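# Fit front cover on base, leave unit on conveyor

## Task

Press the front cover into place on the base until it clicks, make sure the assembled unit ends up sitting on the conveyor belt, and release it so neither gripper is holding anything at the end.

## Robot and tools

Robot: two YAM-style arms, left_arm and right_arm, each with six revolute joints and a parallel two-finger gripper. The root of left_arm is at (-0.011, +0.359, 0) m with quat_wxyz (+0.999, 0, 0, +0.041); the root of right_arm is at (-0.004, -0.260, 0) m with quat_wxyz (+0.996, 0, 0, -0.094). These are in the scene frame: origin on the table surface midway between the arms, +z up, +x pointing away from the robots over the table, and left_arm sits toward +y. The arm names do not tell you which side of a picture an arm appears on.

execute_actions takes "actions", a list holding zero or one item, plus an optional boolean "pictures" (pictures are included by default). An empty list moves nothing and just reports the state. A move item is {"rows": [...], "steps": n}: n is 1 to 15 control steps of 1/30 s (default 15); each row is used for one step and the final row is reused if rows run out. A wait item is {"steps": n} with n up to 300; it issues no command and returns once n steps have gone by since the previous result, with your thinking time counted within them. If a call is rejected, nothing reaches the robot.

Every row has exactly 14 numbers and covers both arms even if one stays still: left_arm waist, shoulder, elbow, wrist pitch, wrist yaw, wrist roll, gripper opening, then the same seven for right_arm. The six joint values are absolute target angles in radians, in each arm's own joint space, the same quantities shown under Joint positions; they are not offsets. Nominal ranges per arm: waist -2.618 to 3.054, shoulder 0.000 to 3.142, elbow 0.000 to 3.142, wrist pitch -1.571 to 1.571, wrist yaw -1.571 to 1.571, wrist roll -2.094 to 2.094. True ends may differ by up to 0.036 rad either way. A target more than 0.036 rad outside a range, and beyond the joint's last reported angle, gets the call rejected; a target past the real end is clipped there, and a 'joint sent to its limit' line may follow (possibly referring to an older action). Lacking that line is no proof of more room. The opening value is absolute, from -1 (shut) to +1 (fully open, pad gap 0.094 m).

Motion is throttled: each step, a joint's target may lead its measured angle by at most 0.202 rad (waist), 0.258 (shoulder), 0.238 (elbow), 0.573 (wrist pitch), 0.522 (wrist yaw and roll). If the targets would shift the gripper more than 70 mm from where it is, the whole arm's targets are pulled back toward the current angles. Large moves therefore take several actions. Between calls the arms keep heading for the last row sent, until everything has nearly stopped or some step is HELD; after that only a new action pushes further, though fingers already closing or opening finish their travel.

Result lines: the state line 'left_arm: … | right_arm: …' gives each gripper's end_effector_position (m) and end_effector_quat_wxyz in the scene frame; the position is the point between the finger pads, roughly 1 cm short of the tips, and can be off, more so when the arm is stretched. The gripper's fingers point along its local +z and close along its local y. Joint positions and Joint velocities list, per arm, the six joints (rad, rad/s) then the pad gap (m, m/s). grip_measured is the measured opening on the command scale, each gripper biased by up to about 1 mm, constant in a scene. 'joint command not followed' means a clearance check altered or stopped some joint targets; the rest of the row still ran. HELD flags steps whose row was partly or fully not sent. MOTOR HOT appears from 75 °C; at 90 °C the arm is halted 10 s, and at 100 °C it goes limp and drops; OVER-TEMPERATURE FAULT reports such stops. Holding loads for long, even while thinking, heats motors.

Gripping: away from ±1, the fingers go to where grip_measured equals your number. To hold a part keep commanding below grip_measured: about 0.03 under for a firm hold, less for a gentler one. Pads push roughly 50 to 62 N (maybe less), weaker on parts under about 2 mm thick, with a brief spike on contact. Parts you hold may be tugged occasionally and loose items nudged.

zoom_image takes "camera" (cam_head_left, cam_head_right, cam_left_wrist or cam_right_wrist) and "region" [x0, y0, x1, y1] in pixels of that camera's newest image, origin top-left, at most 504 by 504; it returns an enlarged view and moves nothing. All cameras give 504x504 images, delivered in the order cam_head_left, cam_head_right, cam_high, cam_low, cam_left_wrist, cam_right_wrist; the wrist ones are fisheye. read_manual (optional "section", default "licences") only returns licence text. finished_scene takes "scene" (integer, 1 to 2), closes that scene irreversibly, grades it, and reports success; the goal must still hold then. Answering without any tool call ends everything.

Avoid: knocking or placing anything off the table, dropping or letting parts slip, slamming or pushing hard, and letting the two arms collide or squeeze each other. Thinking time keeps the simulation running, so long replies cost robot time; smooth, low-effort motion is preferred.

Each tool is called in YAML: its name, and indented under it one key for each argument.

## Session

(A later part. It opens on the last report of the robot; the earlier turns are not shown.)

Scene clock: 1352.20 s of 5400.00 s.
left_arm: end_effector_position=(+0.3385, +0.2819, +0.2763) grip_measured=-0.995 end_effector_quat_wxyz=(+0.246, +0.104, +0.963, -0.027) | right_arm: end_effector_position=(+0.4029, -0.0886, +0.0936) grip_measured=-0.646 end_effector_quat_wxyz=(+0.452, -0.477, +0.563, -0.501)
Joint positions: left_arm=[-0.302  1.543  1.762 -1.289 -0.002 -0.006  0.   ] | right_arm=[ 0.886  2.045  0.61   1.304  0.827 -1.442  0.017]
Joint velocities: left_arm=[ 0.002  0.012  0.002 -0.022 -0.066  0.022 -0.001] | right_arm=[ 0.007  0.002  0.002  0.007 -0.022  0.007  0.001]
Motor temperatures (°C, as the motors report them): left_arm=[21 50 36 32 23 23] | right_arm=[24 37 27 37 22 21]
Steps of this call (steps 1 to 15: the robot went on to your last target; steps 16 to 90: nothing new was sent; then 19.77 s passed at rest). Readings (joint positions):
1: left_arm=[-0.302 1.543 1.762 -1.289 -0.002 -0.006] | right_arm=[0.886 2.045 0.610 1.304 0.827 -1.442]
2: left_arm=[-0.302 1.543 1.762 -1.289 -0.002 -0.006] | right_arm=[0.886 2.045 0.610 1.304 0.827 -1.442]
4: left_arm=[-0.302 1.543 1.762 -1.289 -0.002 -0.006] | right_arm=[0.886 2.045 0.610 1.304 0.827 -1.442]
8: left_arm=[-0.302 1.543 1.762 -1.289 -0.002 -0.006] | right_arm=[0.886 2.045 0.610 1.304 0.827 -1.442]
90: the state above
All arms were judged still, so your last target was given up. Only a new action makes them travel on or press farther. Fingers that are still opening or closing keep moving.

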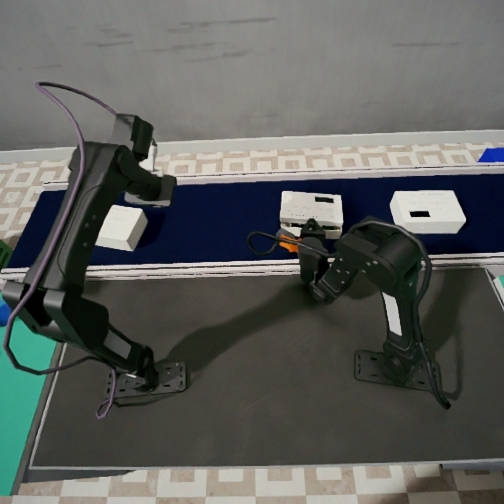

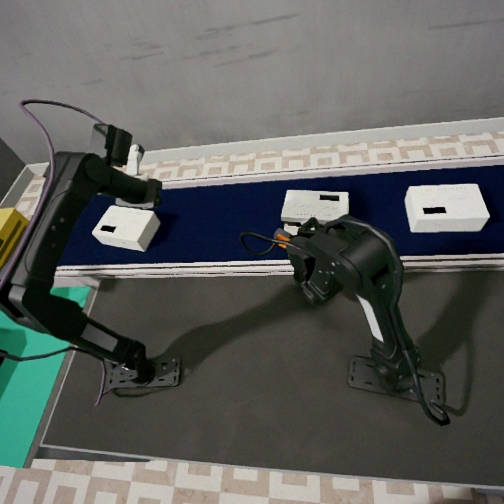

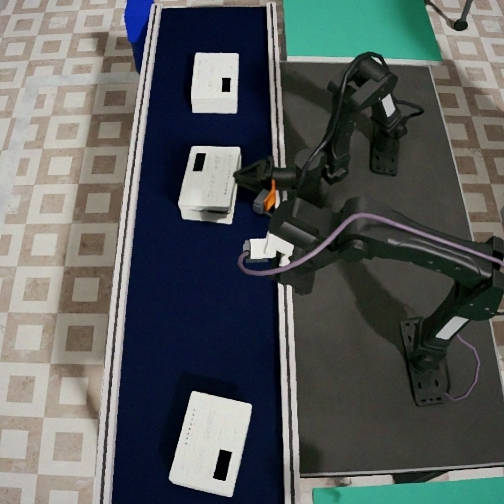

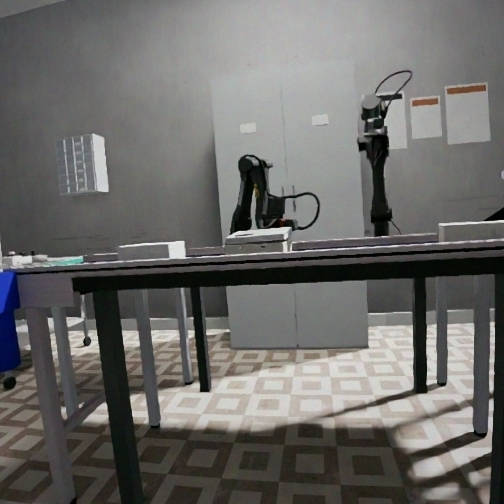

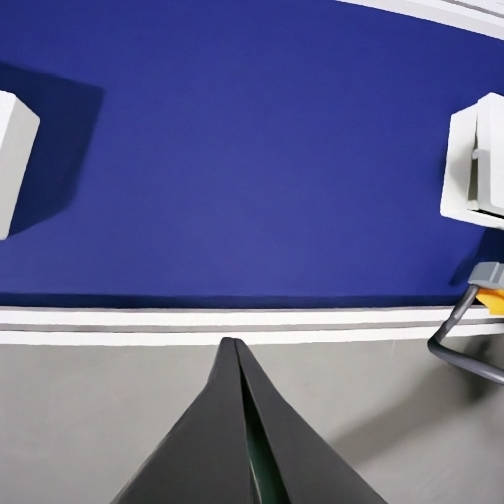

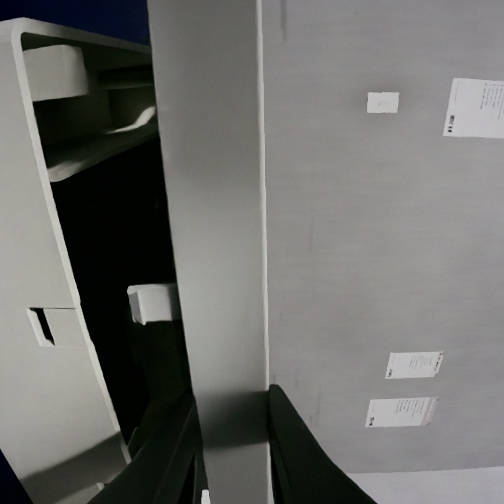

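execute_actions:
  actions:
    - {"rows": [[-0.30,1.55,1.75,-1.30,0,0,-1, 0.886,2.03,0.615,1.345,0.83,-1.44,-0.70],[-0.30,1.55,1.75,-1.30,0,0,-1, 0.886,2.02,0.615,1.345,0.83,-1.44,-0.70],[-0.30,1.55,1.75,-1.30,0,0,-1, 0.886,2.01,0.615,1.345,0.83,-1.44,-0.70],[-0.30,1.55,1.75,-1.30,0,0,-1, 0.886,2.00,0.615,1.345,0.83,-1.44,-0.70],[-0.30,1.55,1.75,-1.30,0,0,-1, 0.886,1.99,0.615,1.345,0.83,-1.44,-0.70],[-0.30,1.55,1.75,-1.30,0,0,-1, 0.886,1.98,0.615,1.345,0.83,-1.44,-0.70],[-0.30,1.55,1.75,-1.30,0,0,-1, 0.886,1.975,0.615,1.345,0.83,-1.44,-0.70]], "steps": 15}

Scene clock: 1373.43 s of 5400.00 s.
left_arm: end_effector_position=(+0.3385, +0.2819, +0.2763) grip_measured=-0.995 end_effector_quat_wxyz=(+0.246, +0.104, +0.963, -0.027) | right_arm: end_effector_position=(+0.4036, -0.0880, +0.1129) grip_measured=-0.646 end_effector_quat_wxyz=(+0.472, -0.459, +0.562, -0.501)
Joint positions: left_arm=[-0.302  1.543  1.762 -1.289 -0.002 -0.006  0.   ] | right_arm=[ 0.886  2.003  0.61   1.314  0.827 -1.443  0.017]
Joint velocities: left_arm=[-0.002  0.007 -0.007 -0.007 -0.051  0.037 -0.   ] | right_arm=[-0.022 -0.007  0.002  0.037  0.022 -0.081 -0.001]
Motor temperatures (°C, as the motors report them): left_arm=[21 49 36 31 23 23] | right_arm=[24 37 27 37 22 21]
Steps of this call (steps 1 to 90: nothing new was sent; then 17.73 s passed at rest; steps 91 to 105: all 15 steps of this action). Readings (joint positions):
91: left_arm=[-0.302 1.543 1.762 -1.289 -0.002 -0.006] | right_arm=[0.886 2.045 0.610 1.304 0.827 -1.442]
92: left_arm=[-0.302 1.543 1.762 -1.289 -0.002 -0.006] | right_arm=[0.886 2.045 0.610 1.304 0.827 -1.442]
94: left_arm=[-0.302 1.543 1.762 -1.289 -0.002 -0.006] | right_arm=[0.886 2.044 0.610 1.304 0.827 -1.442]
98: left_arm=[-0.302 1.543 1.762 -1.289 -0.002 -0.006] | right_arm=[0.886 2.021 0.610 1.303 0.827 -1.443]
105: the state above

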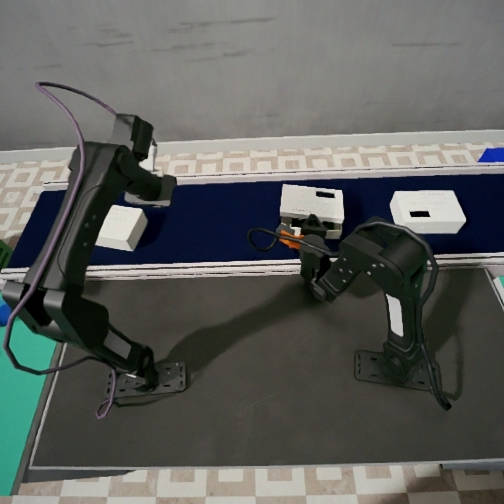

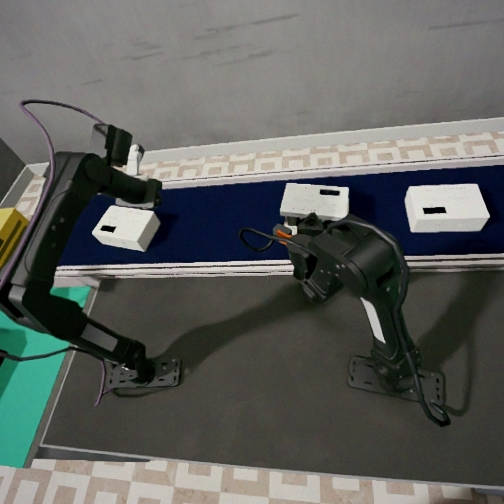

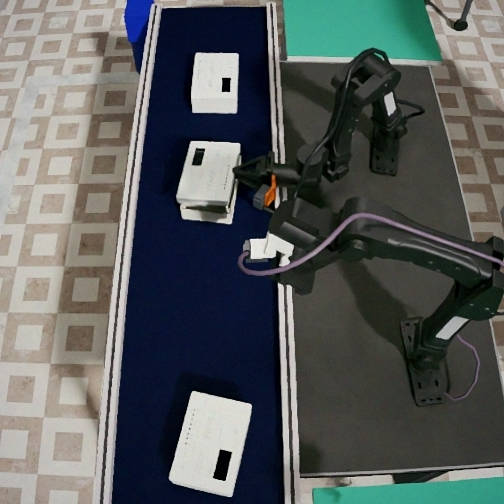

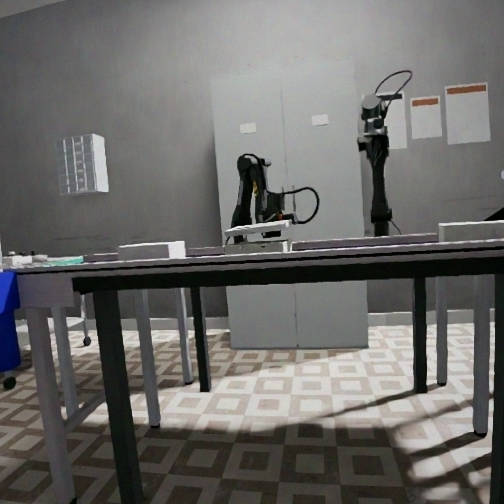

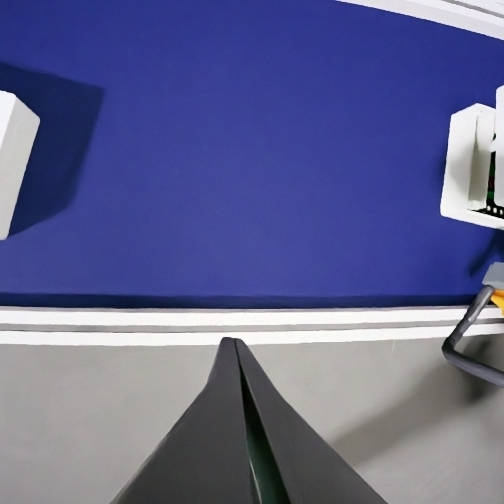

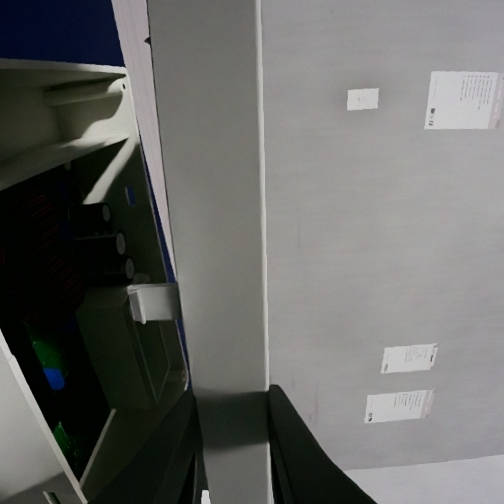

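execute_actions:
  actions:
    - {"rows": [[-0.30,1.55,1.75,-1.30,0,0,-1, 0.880,1.975,0.605,1.345,0.822,-1.44,-0.70],[-0.30,1.55,1.75,-1.30,0,0,-1, 0.875,1.975,0.598,1.345,0.817,-1.44,-0.70],[-0.30,1.55,1.75,-1.30,0,0,-1, 0.870,1.975,0.590,1.345,0.812,-1.44,-0.70],[-0.30,1.55,1.75,-1.30,0,0,-1, 0.867,1.975,0.585,1.345,0.808,-1.44,-0.70]], "steps": 15}

Scene clock: 1385.37 s of 5400.00 s.
left_arm: end_effector_position=(+0.3385, +0.2819, +0.2763) grip_measured=-0.995 end_effector_quat_wxyz=(+0.246, +0.104, +0.963, -0.027) | right_arm: end_effector_position=(+0.4031, -0.0934, +0.1085) grip_measured=-0.646 end_effector_quat_wxyz=(+0.466, -0.464, +0.563, -0.501)
Joint positions: left_arm=[-0.302  1.543  1.762 -1.289 -0.002 -0.006  0.   ] | right_arm=[ 0.873  2.003  0.594  1.316  0.815 -1.443  0.017]
Joint velocities: left_arm=[-0.012 -0.007  0.007 -0.022  0.022 -0.051  0.001] | right_arm=[ 0.002 -0.002 -0.007  0.022 -0.007 -0.037 -0.001]
Motor temperatures (°C, as the motors report them): left_arm=[21 49 36 31 23 23] | right_arm=[24 38 27 37 22 21]
Steps of this call (steps 1 to 15: the robot went on to your last target; steps 16 to 90: nothing new was sent; then 8.43 s passed at rest; steps 91 to 105: all 15 steps of this action). Readings (joint positions):
91: left_arm=[-0.302 1.543 1.762 -1.289 -0.002 -0.006] | right_arm=[0.886 2.003 0.610 1.314 0.827 -1.443]
92: left_arm=[-0.302 1.543 1.762 -1.289 -0.002 -0.006] | right_arm=[0.885 2.003 0.610 1.314 0.826 -1.443]
94: left_arm=[-0.302 1.543 1.762 -1.289 -0.002 -0.006] | right_arm=[0.882 2.003 0.608 1.315 0.821 -1.443]
98: left_arm=[-0.302 1.543 1.762 -1.289 -0.002 -0.006] | right_arm=[0.874 2.003 0.596 1.316 0.818 -1.443]
105: the state above

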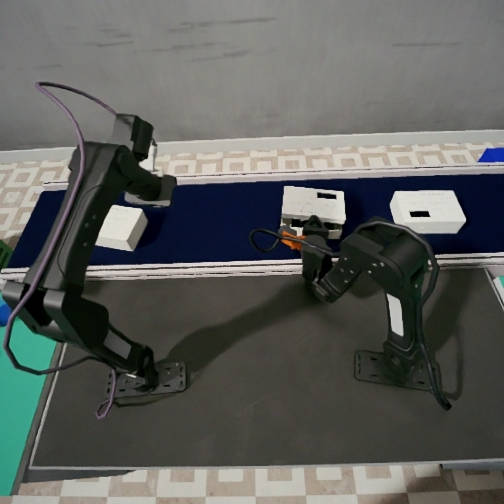

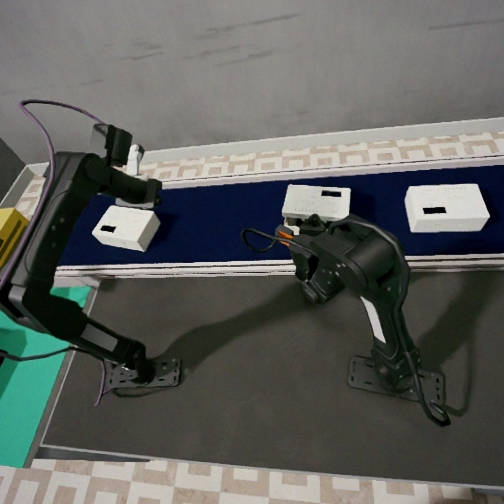

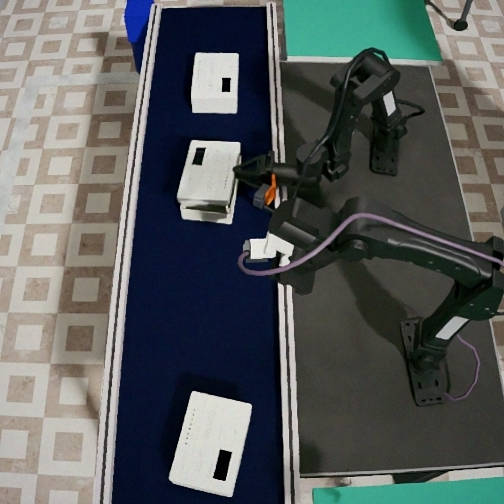

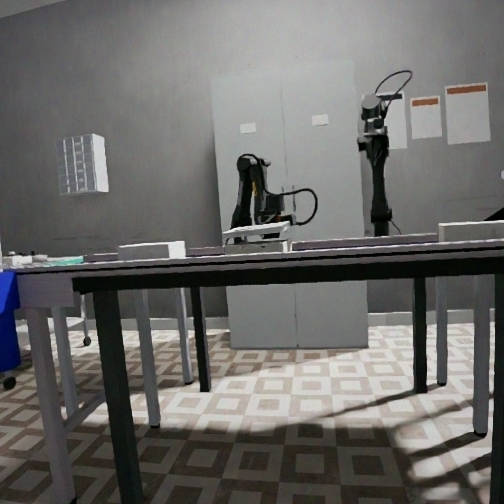

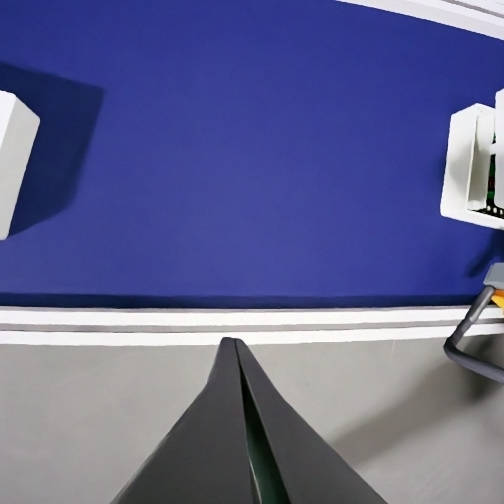

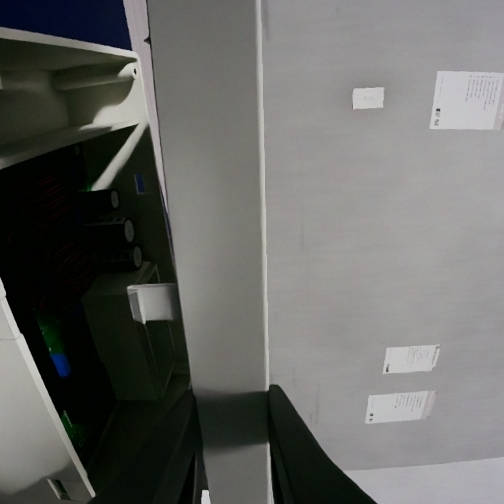

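zoom_image:
  camera: "cam_low"
  region: [210, 210, 330, 270]

Region (210, 210, 330, 270) of cam_low's 504x504 image, scaled by 4.200, with more detail than that image has.

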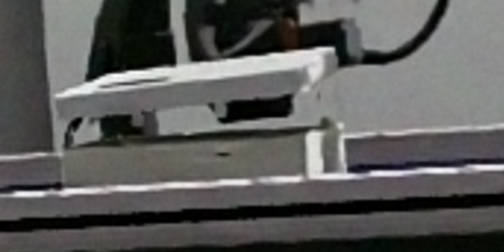

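execute_actions:
  actions:
    - {"rows": [[-0.30,1.55,1.75,-1.30,0,0,-1, 0.867,2.00,0.585,1.345,0.808,-1.45,-0.70],[-0.30,1.55,1.75,-1.30,0,0,-1, 0.867,2.01,0.585,1.345,0.808,-1.455,-0.70],[-0.30,1.55,1.75,-1.30,0,0,-1, 0.867,2.015,0.585,1.345,0.808,-1.46,-0.70],[-0.30,1.55,1.75,-1.30,0,0,-1, 0.867,2.02,0.585,1.345,0.808,-1.46,-0.70],[-0.30,1.55,1.75,-1.30,0,0,-1, 0.867,2.025,0.585,1.345,0.808,-1.46,-0.70],[-0.30,1.55,1.75,-1.30,0,0,-1, 0.867,2.03,0.585,1.345,0.808,-1.46,-0.70],[-0.30,1.55,1.75,-1.30,0,0,-1, 0.867,2.035,0.585,1.345,0.808,-1.46,-0.70]], "steps": 15}

zoom_image:
  camera: "cam_low"
  region: [210, 210, 330, 270]

zoom_image:
  camera: "cam_left_wrist"
  region: [424, 80, 504, 240]

Scene clock: 1401.97 s of 5400.00 s.
left_arm: end_effector_position=(+0.3385, +0.2819, +0.2763) grip_measured=-0.995 end_effector_quat_wxyz=(+0.246, +0.104, +0.963, -0.027) | right_arm: end_effector_position=(+0.4028, -0.0934, +0.0973) grip_measured=-0.646 end_effector_quat_wxyz=(+0.453, -0.478, +0.559, -0.504)
Joint positions: left_arm=[-0.302  1.543  1.762 -1.289 -0.002 -0.006  0.   ] | right_arm=[ 0.873  2.032  0.594  1.318  0.813 -1.46   0.017]
Joint velocities: left_arm=[-0.002 -0.012  0.002  0.022 -0.037  0.051 -0.002] | right_arm=[-0.007 -0.007 -0.007 -0.037 -0.007 -0.007 -0.001]
Motor temperatures (°C, as the motors report them): left_arm=[21 48 36 31 23 23] | right_arm=[24 39 27 37 22 21]
Steps of this call (steps 1 to 15: the robot went on to your last target; steps 16 to 90: nothing new was sent; then 13.10 s passed at rest; steps 91 to 105: all 15 steps of this action). Readings (joint positions):
91: left_arm=[-0.302 1.543 1.762 -1.289 -0.002 -0.006] | right_arm=[0.873 2.003 0.594 1.316 0.813 -1.444]
92: left_arm=[-0.302 1.543 1.762 -1.289 -0.002 -0.006] | right_arm=[0.873 2.003 0.594 1.316 0.813 -1.446]
94: left_arm=[-0.302 1.543 1.762 -1.289 -0.002 -0.006] | right_arm=[0.873 2.003 0.594 1.316 0.813 -1.451]
98: left_arm=[-0.302 1.543 1.762 -1.289 -0.002 -0.006] | right_arm=[0.873 2.018 0.594 1.318 0.813 -1.456]
105: the state above

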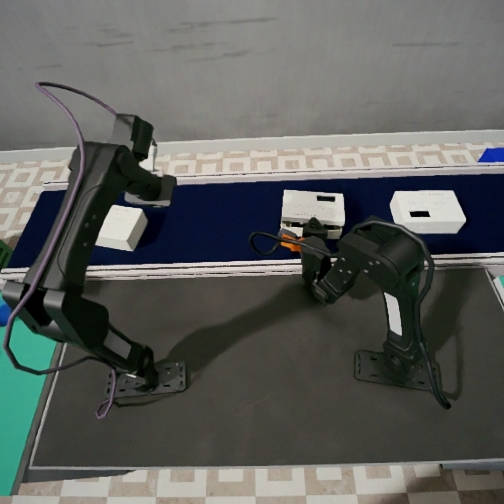

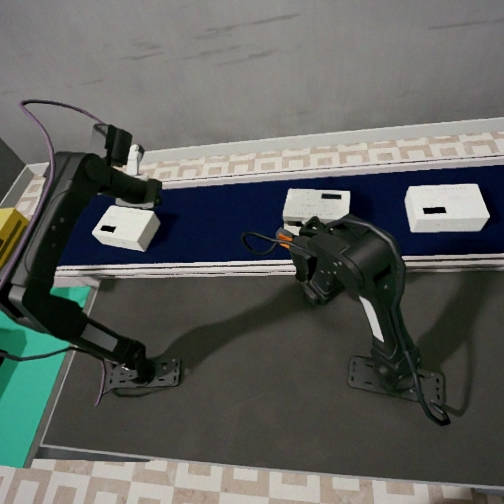

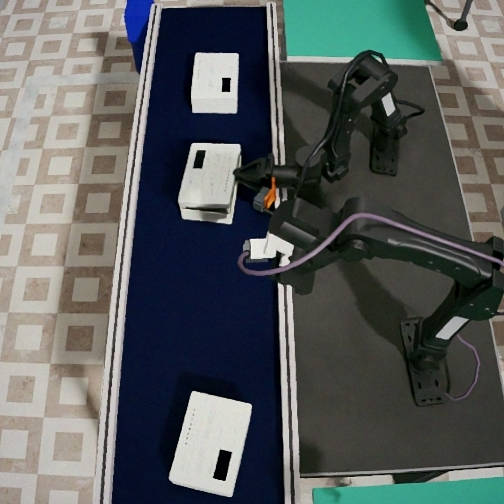

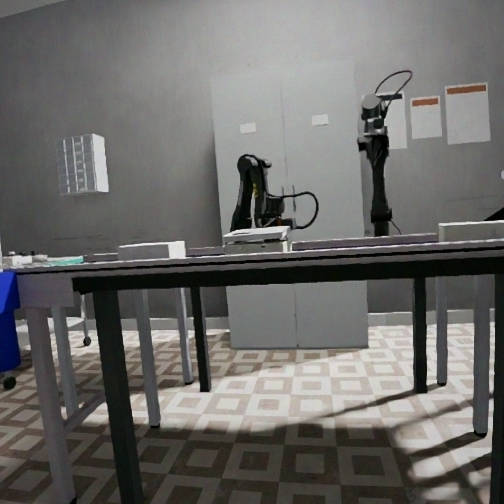

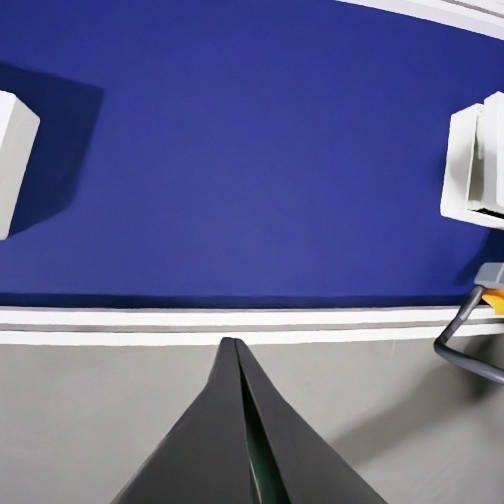

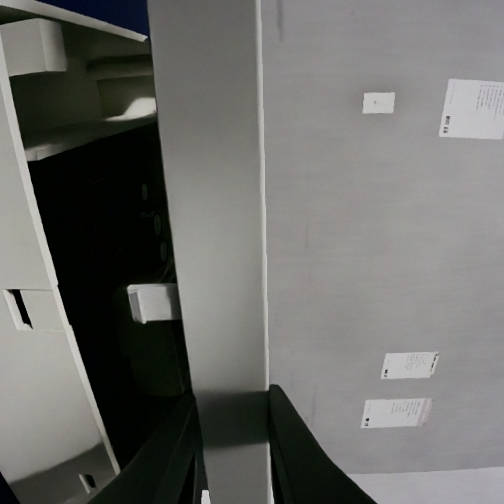

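Region (210, 210, 330, 270) of cam_low's 504x504 image, scaled by 4.200, with more detail than that image has.

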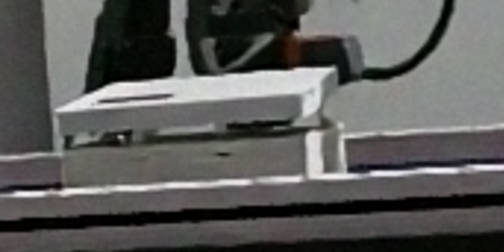

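Region (424, 80, 504, 240) of cam_left_wrist's 504x504 image, scaled by 3.150, with more detail than that image has.

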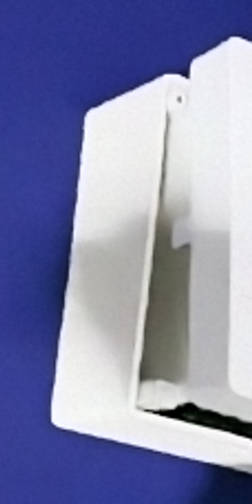

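zoom_image:
  camera: "cam_high"
  region: [165, 130, 275, 240]

zoom_image:
  camera: "cam_head_left"
  region: [265, 180, 365, 260]

Region (165, 130, 275, 240) of cam_high's 504x504 image, scaled by 4.582, with more detail than that image has.

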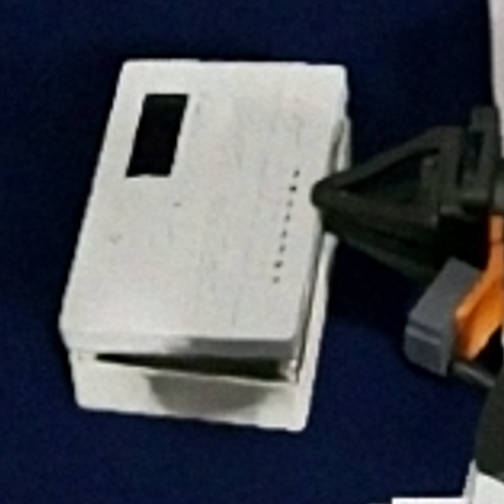

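Region (265, 180, 365, 260) of cam_head_left's 504x504 image, scaled by 5.040, with more detail than that image has; it fills the top 403 rows of this view, and the rest is white.

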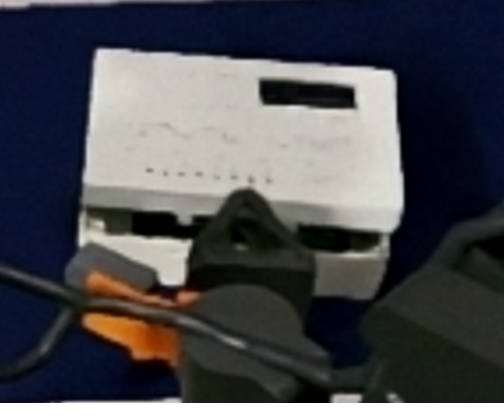

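execute_actions:
  actions:
    - {"rows": [[-0.30,1.55,1.75,-1.30,0,0,-1, 0.867,2.035,0.585,1.36,0.808,-1.46,-0.70],[-0.30,1.55,1.75,-1.30,0,0,-1, 0.867,2.035,0.585,1.37,0.808,-1.46,-0.70],[-0.30,1.55,1.75,-1.30,0,0,-1, 0.867,2.035,0.585,1.375,0.80,-1.46,-0.70],[-0.30,1.55,1.75,-1.30,0,0,-1, 0.864,2.035,0.581,1.375,0.792,-1.46,-0.70],[-0.30,1.55,1.75,-1.30,0,0,-1, 0.861,2.035,0.577,1.375,0.785,-1.46,-0.70],[-0.30,1.55,1.75,-1.30,0,0,-1, 0.858,2.035,0.573,1.375,0.778,-1.46,-0.70],[-0.30,1.55,1.75,-1.30,0,0,-1, 0.855,2.035,0.570,1.375,0.771,-1.46,-0.70]], "steps": 15}

zoom_image:
  camera: "cam_low"
  region: [210, 210, 330, 270]

zoom_image:
  camera: "cam_left_wrist"
  region: [424, 80, 504, 240]

zoom_image:
  camera: "cam_high"
  region: [165, 130, 275, 240]

Scene clock: 1428.13 s of 5400.00 s.
left_arm: end_effector_position=(+0.3385, +0.2819, +0.2763) grip_measured=-0.995 end_effector_quat_wxyz=(+0.246, +0.104, +0.963, -0.027) | right_arm: end_effector_position=(+0.4028, -0.0944, +0.0963) grip_measured=-0.646 end_effector_quat_wxyz=(+0.459, -0.483, +0.555, -0.498)
Joint positions: left_arm=[-0.302  1.543  1.762 -1.289 -0.002 -0.006  0.   ] | right_arm=[ 0.862  2.032  0.58   1.337  0.781 -1.461  0.017]
Joint velocities: left_arm=[-0.012 -0.012 -0.012  0.007  0.037 -0.066 -0.001] | right_arm=[-0.002 -0.002  0.002 -0.051 -0.022 -0.022 -0.   ]
Motor temperatures (°C, as the motors report them): left_arm=[21 48 36 31 23 23] | right_arm=[24 37 27 37 22 21]
Steps of this call (steps 1 to 15: the robot went on to your last target; steps 16 to 90: nothing new was sent; then 22.67 s passed at rest; steps 91 to 105: all 15 steps of this action). Readings (joint positions):
91: left_arm=[-0.302 1.543 1.762 -1.289 -0.002 -0.006] | right_arm=[0.873 2.032 0.594 1.319 0.813 -1.461]
92: left_arm=[-0.302 1.543 1.762 -1.289 -0.002 -0.006] | right_arm=[0.873 2.032 0.594 1.320 0.813 -1.461]
94: left_arm=[-0.302 1.543 1.762 -1.289 -0.002 -0.006] | right_arm=[0.873 2.032 0.594 1.325 0.810 -1.461]
98: left_arm=[-0.302 1.543 1.762 -1.289 -0.002 -0.006] | right_arm=[0.867 2.032 0.588 1.336 0.791 -1.461]
105: the state above

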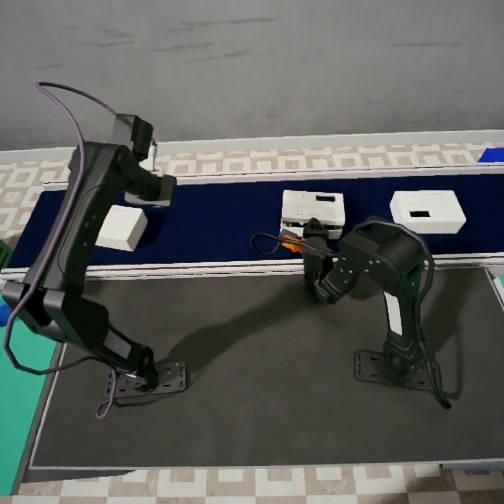

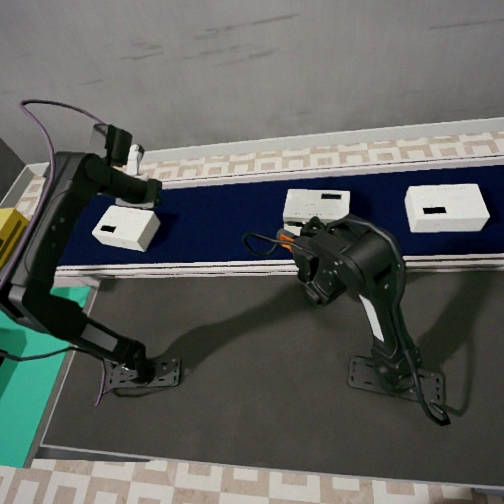

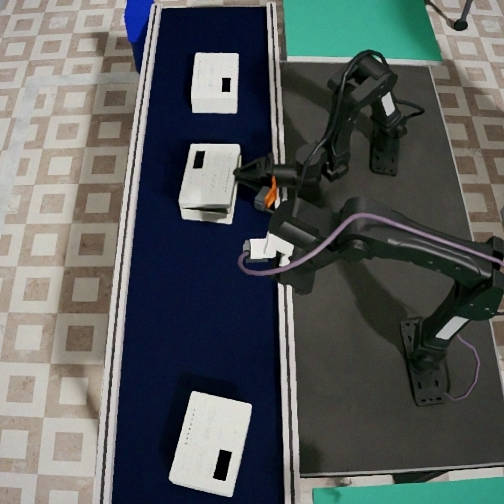

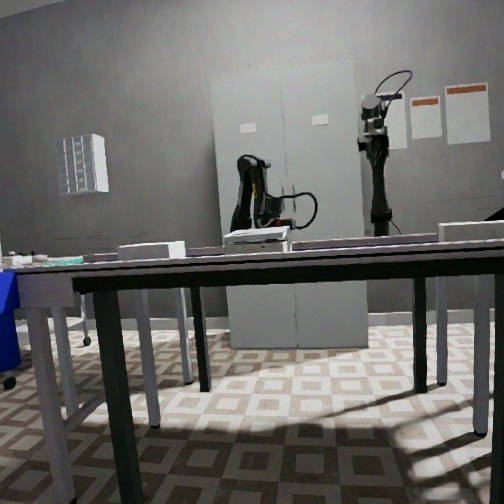

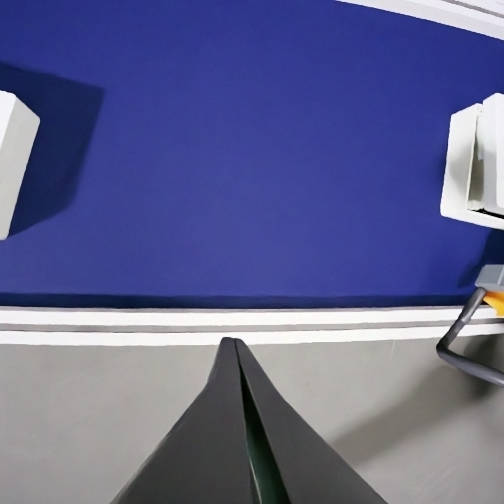

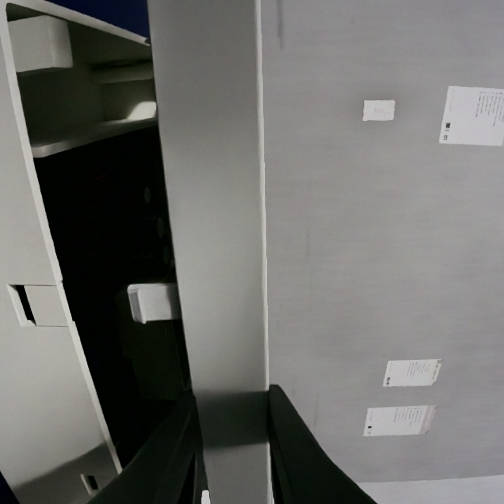

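Region (210, 210, 330, 270) of cam_low's 504x504 image, scaled by 4.200, with more detail than that image has.

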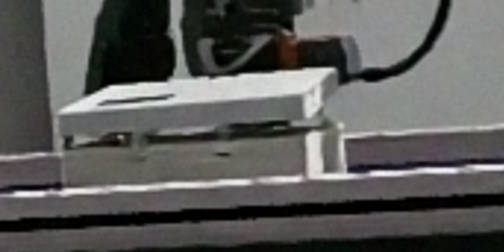

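Region (424, 80, 504, 240) of cam_left_wrist's 504x504 image, scaled by 3.150, with more detail than that image has.

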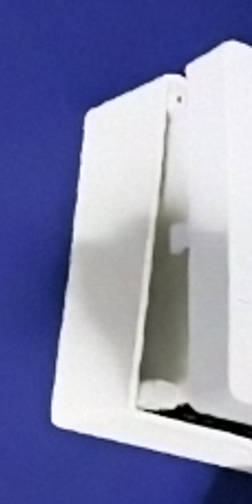

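Region (165, 130, 275, 240) of cam_high's 504x504 image, scaled by 4.582, with more detail than that image has.

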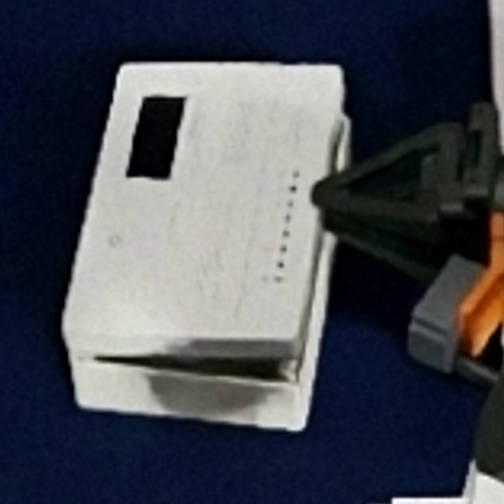

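zoom_image:
  camera: "cam_low"
  region: [220, 225, 295, 260]

Region (220, 225, 295, 260) of cam_low's 504x504 image, scaled by 6.720, with more detail than that image has; it fills the top 235 rows of this view, and the rest is white.

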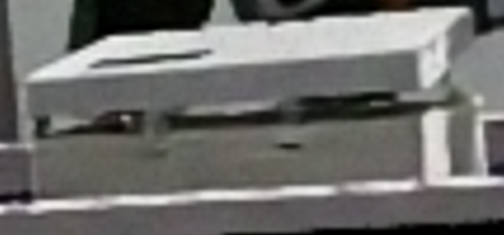

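execute_actions:
  actions:
    - {"rows": [[-0.30,1.55,1.75,-1.30,0,0,-1, 0.865,2.035,0.570,1.375,0.783,-1.46,-0.70],[-0.30,1.55,1.75,-1.30,0,0,-1, 0.870,2.035,0.570,1.375,0.788,-1.46,-0.70],[-0.30,1.55,1.75,-1.30,0,0,-1, 0.875,2.035,0.568,1.375,0.792,-1.46,-0.70]], "steps": 15}

zoom_image:
  camera: "cam_low"
  region: [220, 225, 295, 260]

Scene clock: 1447.27 s of 5400.00 s.
left_arm: end_effector_position=(+0.3385, +0.2819, +0.2763) grip_measured=-0.995 end_effector_quat_wxyz=(+0.246, +0.104, +0.963, -0.027) | right_arm: end_effector_position=(+0.4018, -0.0917, +0.0965) grip_measured=-0.646 end_effector_quat_wxyz=(+0.461, -0.484, +0.553, -0.497)
Joint positions: left_arm=[-0.302  1.543  1.762 -1.289 -0.002 -0.006  0.   ] | right_arm=[ 0.868  2.032  0.58   1.337  0.78  -1.461  0.017]
Joint velocities: left_arm=[ 0.007 -0.002 -0.012 -0.022 -0.022 -0.007  0.   ] | right_arm=[-0.007 -0.007 -0.012 -0.022 -0.007  0.022 -0.   ]
Motor temperatures (°C, as the motors report them): left_arm=[21 47 36 31 23 23] | right_arm=[24 37 26 38 22 21]
Steps of this call (steps 1 to 15: the robot went on to your last target; steps 16 to 90: nothing new was sent; then 15.63 s passed at rest; steps 91 to 105: all 15 steps of this action). Readings (joint positions):
91: left_arm=[-0.302 1.543 1.762 -1.289 -0.002 -0.006] | right_arm=[0.862 2.032 0.580 1.337 0.778 -1.461]
92: left_arm=[-0.302 1.543 1.762 -1.289 -0.002 -0.006] | right_arm=[0.862 2.032 0.580 1.337 0.778 -1.461]
94: left_arm=[-0.302 1.543 1.762 -1.289 -0.002 -0.006] | right_arm=[0.863 2.032 0.580 1.337 0.780 -1.461]
98: left_arm=[-0.302 1.543 1.762 -1.289 -0.002 -0.006] | right_arm=[0.868 2.032 0.580 1.337 0.780 -1.461]
105: the state above

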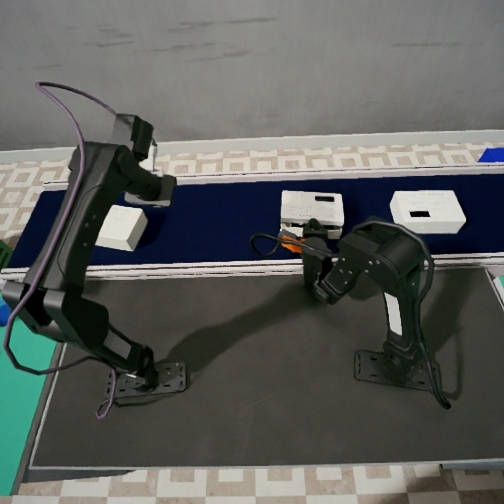

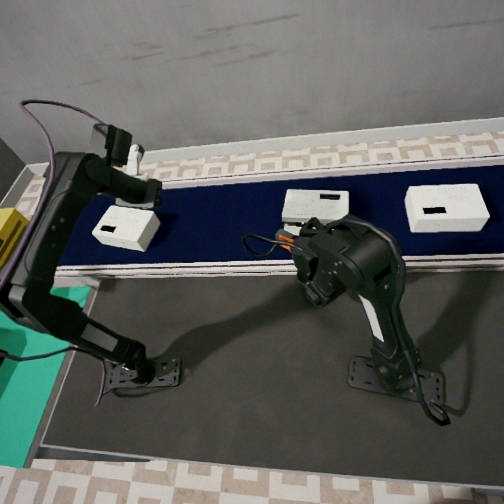

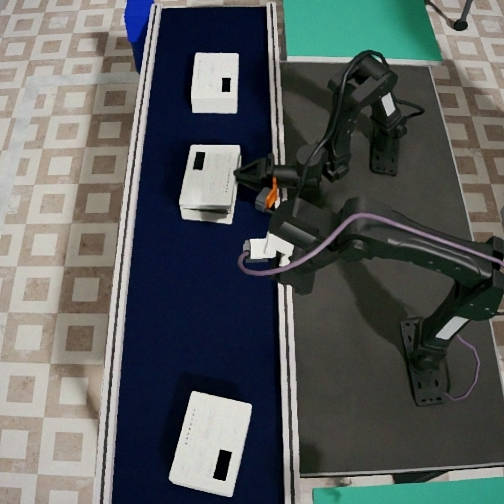

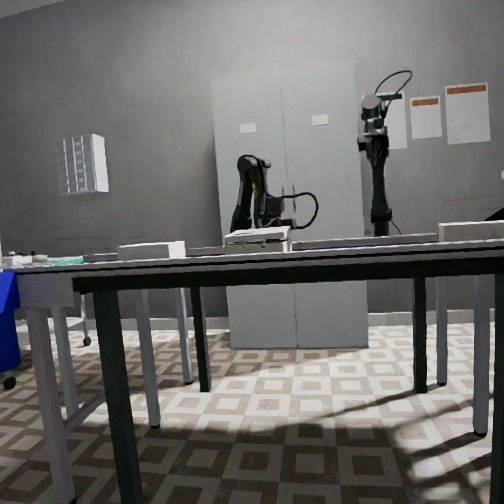

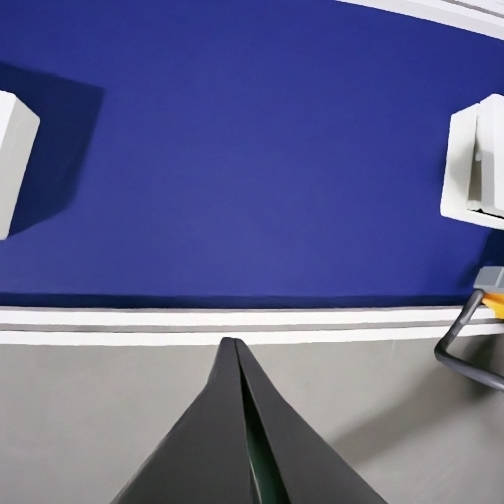

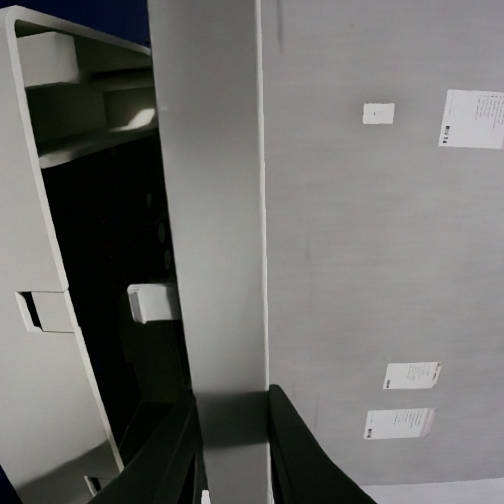

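Region (220, 225, 295, 260) of cam_low's 504x504 image, scaled by 6.720, with more detail than that image has; it fills the top 235 rows of this view, and the rest is white.

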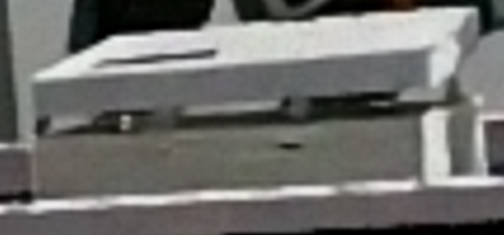

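execute_actions:
  actions:
    - {"rows": [[-0.30,1.55,1.75,-1.30,0,0,-1, 0.875,2.035,0.566,1.375,0.796,-1.46,-0.70],[-0.30,1.55,1.75,-1.30,0,0,-1, 0.875,2.035,0.564,1.375,0.800,-1.46,-0.70]], "steps": 15}

zoom_image:
  camera: "cam_low"
  region: [220, 225, 295, 260]

Scene clock: 1459.87 s of 5400.00 s.
left_arm: end_effector_position=(+0.3385, +0.2819, +0.2763) grip_measured=-0.995 end_effector_quat_wxyz=(+0.246, +0.104, +0.963, -0.027) | right_arm: end_effector_position=(+0.4016, -0.0929, +0.0966) grip_measured=-0.646 end_effector_quat_wxyz=(+0.459, -0.482, +0.555, -0.499)
Joint positions: left_arm=[-0.302  1.543  1.762 -1.289 -0.002 -0.006  0.   ] | right_arm=[ 0.868  2.032  0.58   1.337  0.787 -1.461  0.017]
Joint velocities: left_arm=[-0.017 -0.017  0.012  0.007  0.022 -0.037  0.001] | right_arm=[ 0.002  0.007  0.007 -0.007  0.022  0.037 -0.001]
Motor temperatures (°C, as the motors report them): left_arm=[21 47 35 31 23 23] | right_arm=[24 37 26 38 22 21]
Steps of this call (steps 1 to 15: the robot went on to your last target; steps 16 to 90: nothing new was sent; then 9.10 s passed at rest; steps 91 to 105: all 15 steps of this action). Readings (joint positions):
91: left_arm=[-0.302 1.543 1.762 -1.289 -0.002 -0.006] | right_arm=[0.868 2.032 0.580 1.337 0.781 -1.461]
92: left_arm=[-0.302 1.543 1.762 -1.289 -0.002 -0.006] | right_arm=[0.868 2.032 0.580 1.337 0.782 -1.461]
94: left_arm=[-0.302 1.543 1.762 -1.289 -0.002 -0.006] | right_arm=[0.868 2.032 0.580 1.337 0.784 -1.461]
98: left_arm=[-0.302 1.543 1.762 -1.289 -0.002 -0.006] | right_arm=[0.868 2.032 0.580 1.337 0.786 -1.461]
105: the state above

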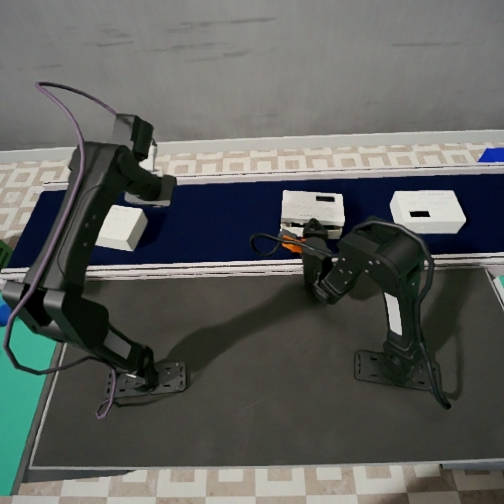

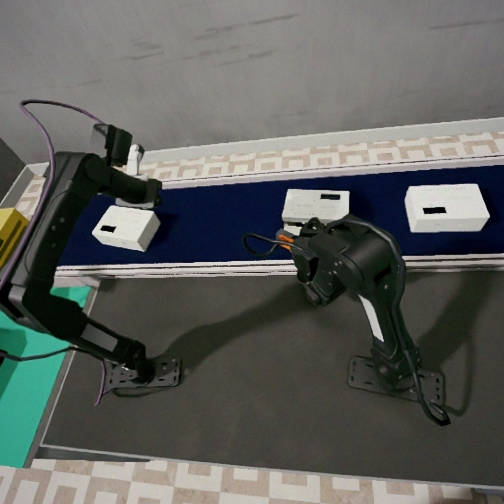

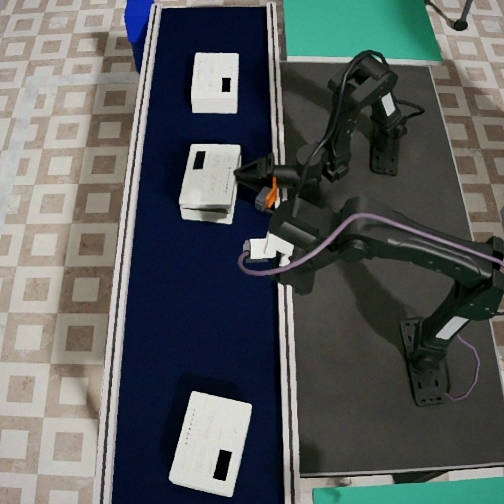

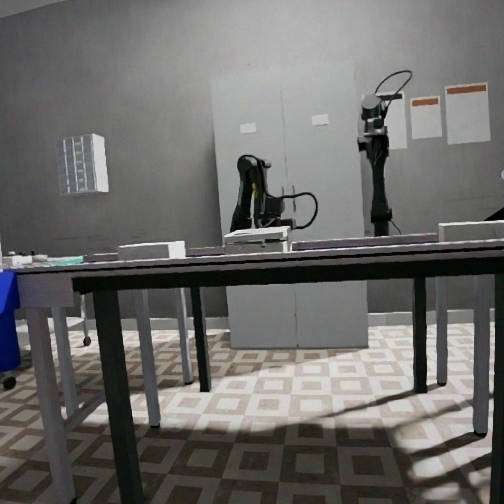

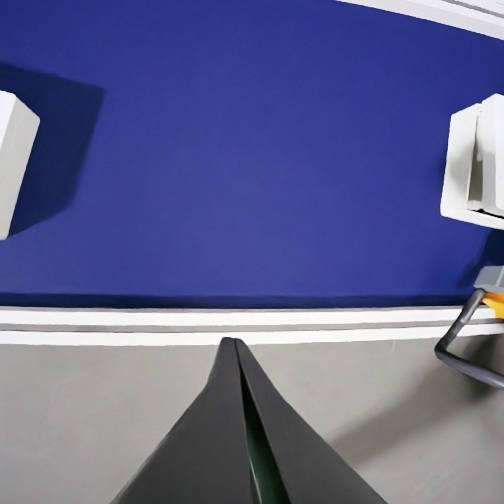

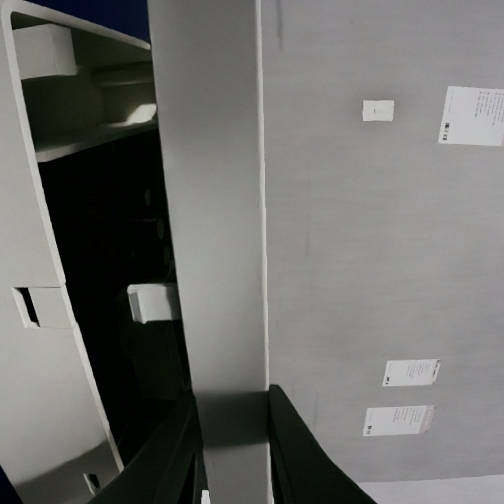

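Region (220, 225, 295, 260) of cam_low's 504x504 image, scaled by 6.720, with more detail than that image has; it fills the top 235 rows of this view, and the rest is white.

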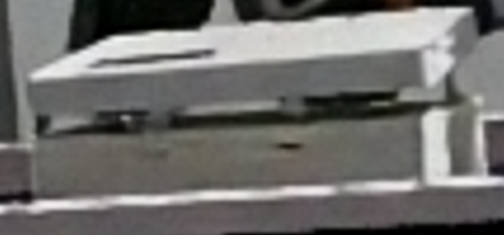

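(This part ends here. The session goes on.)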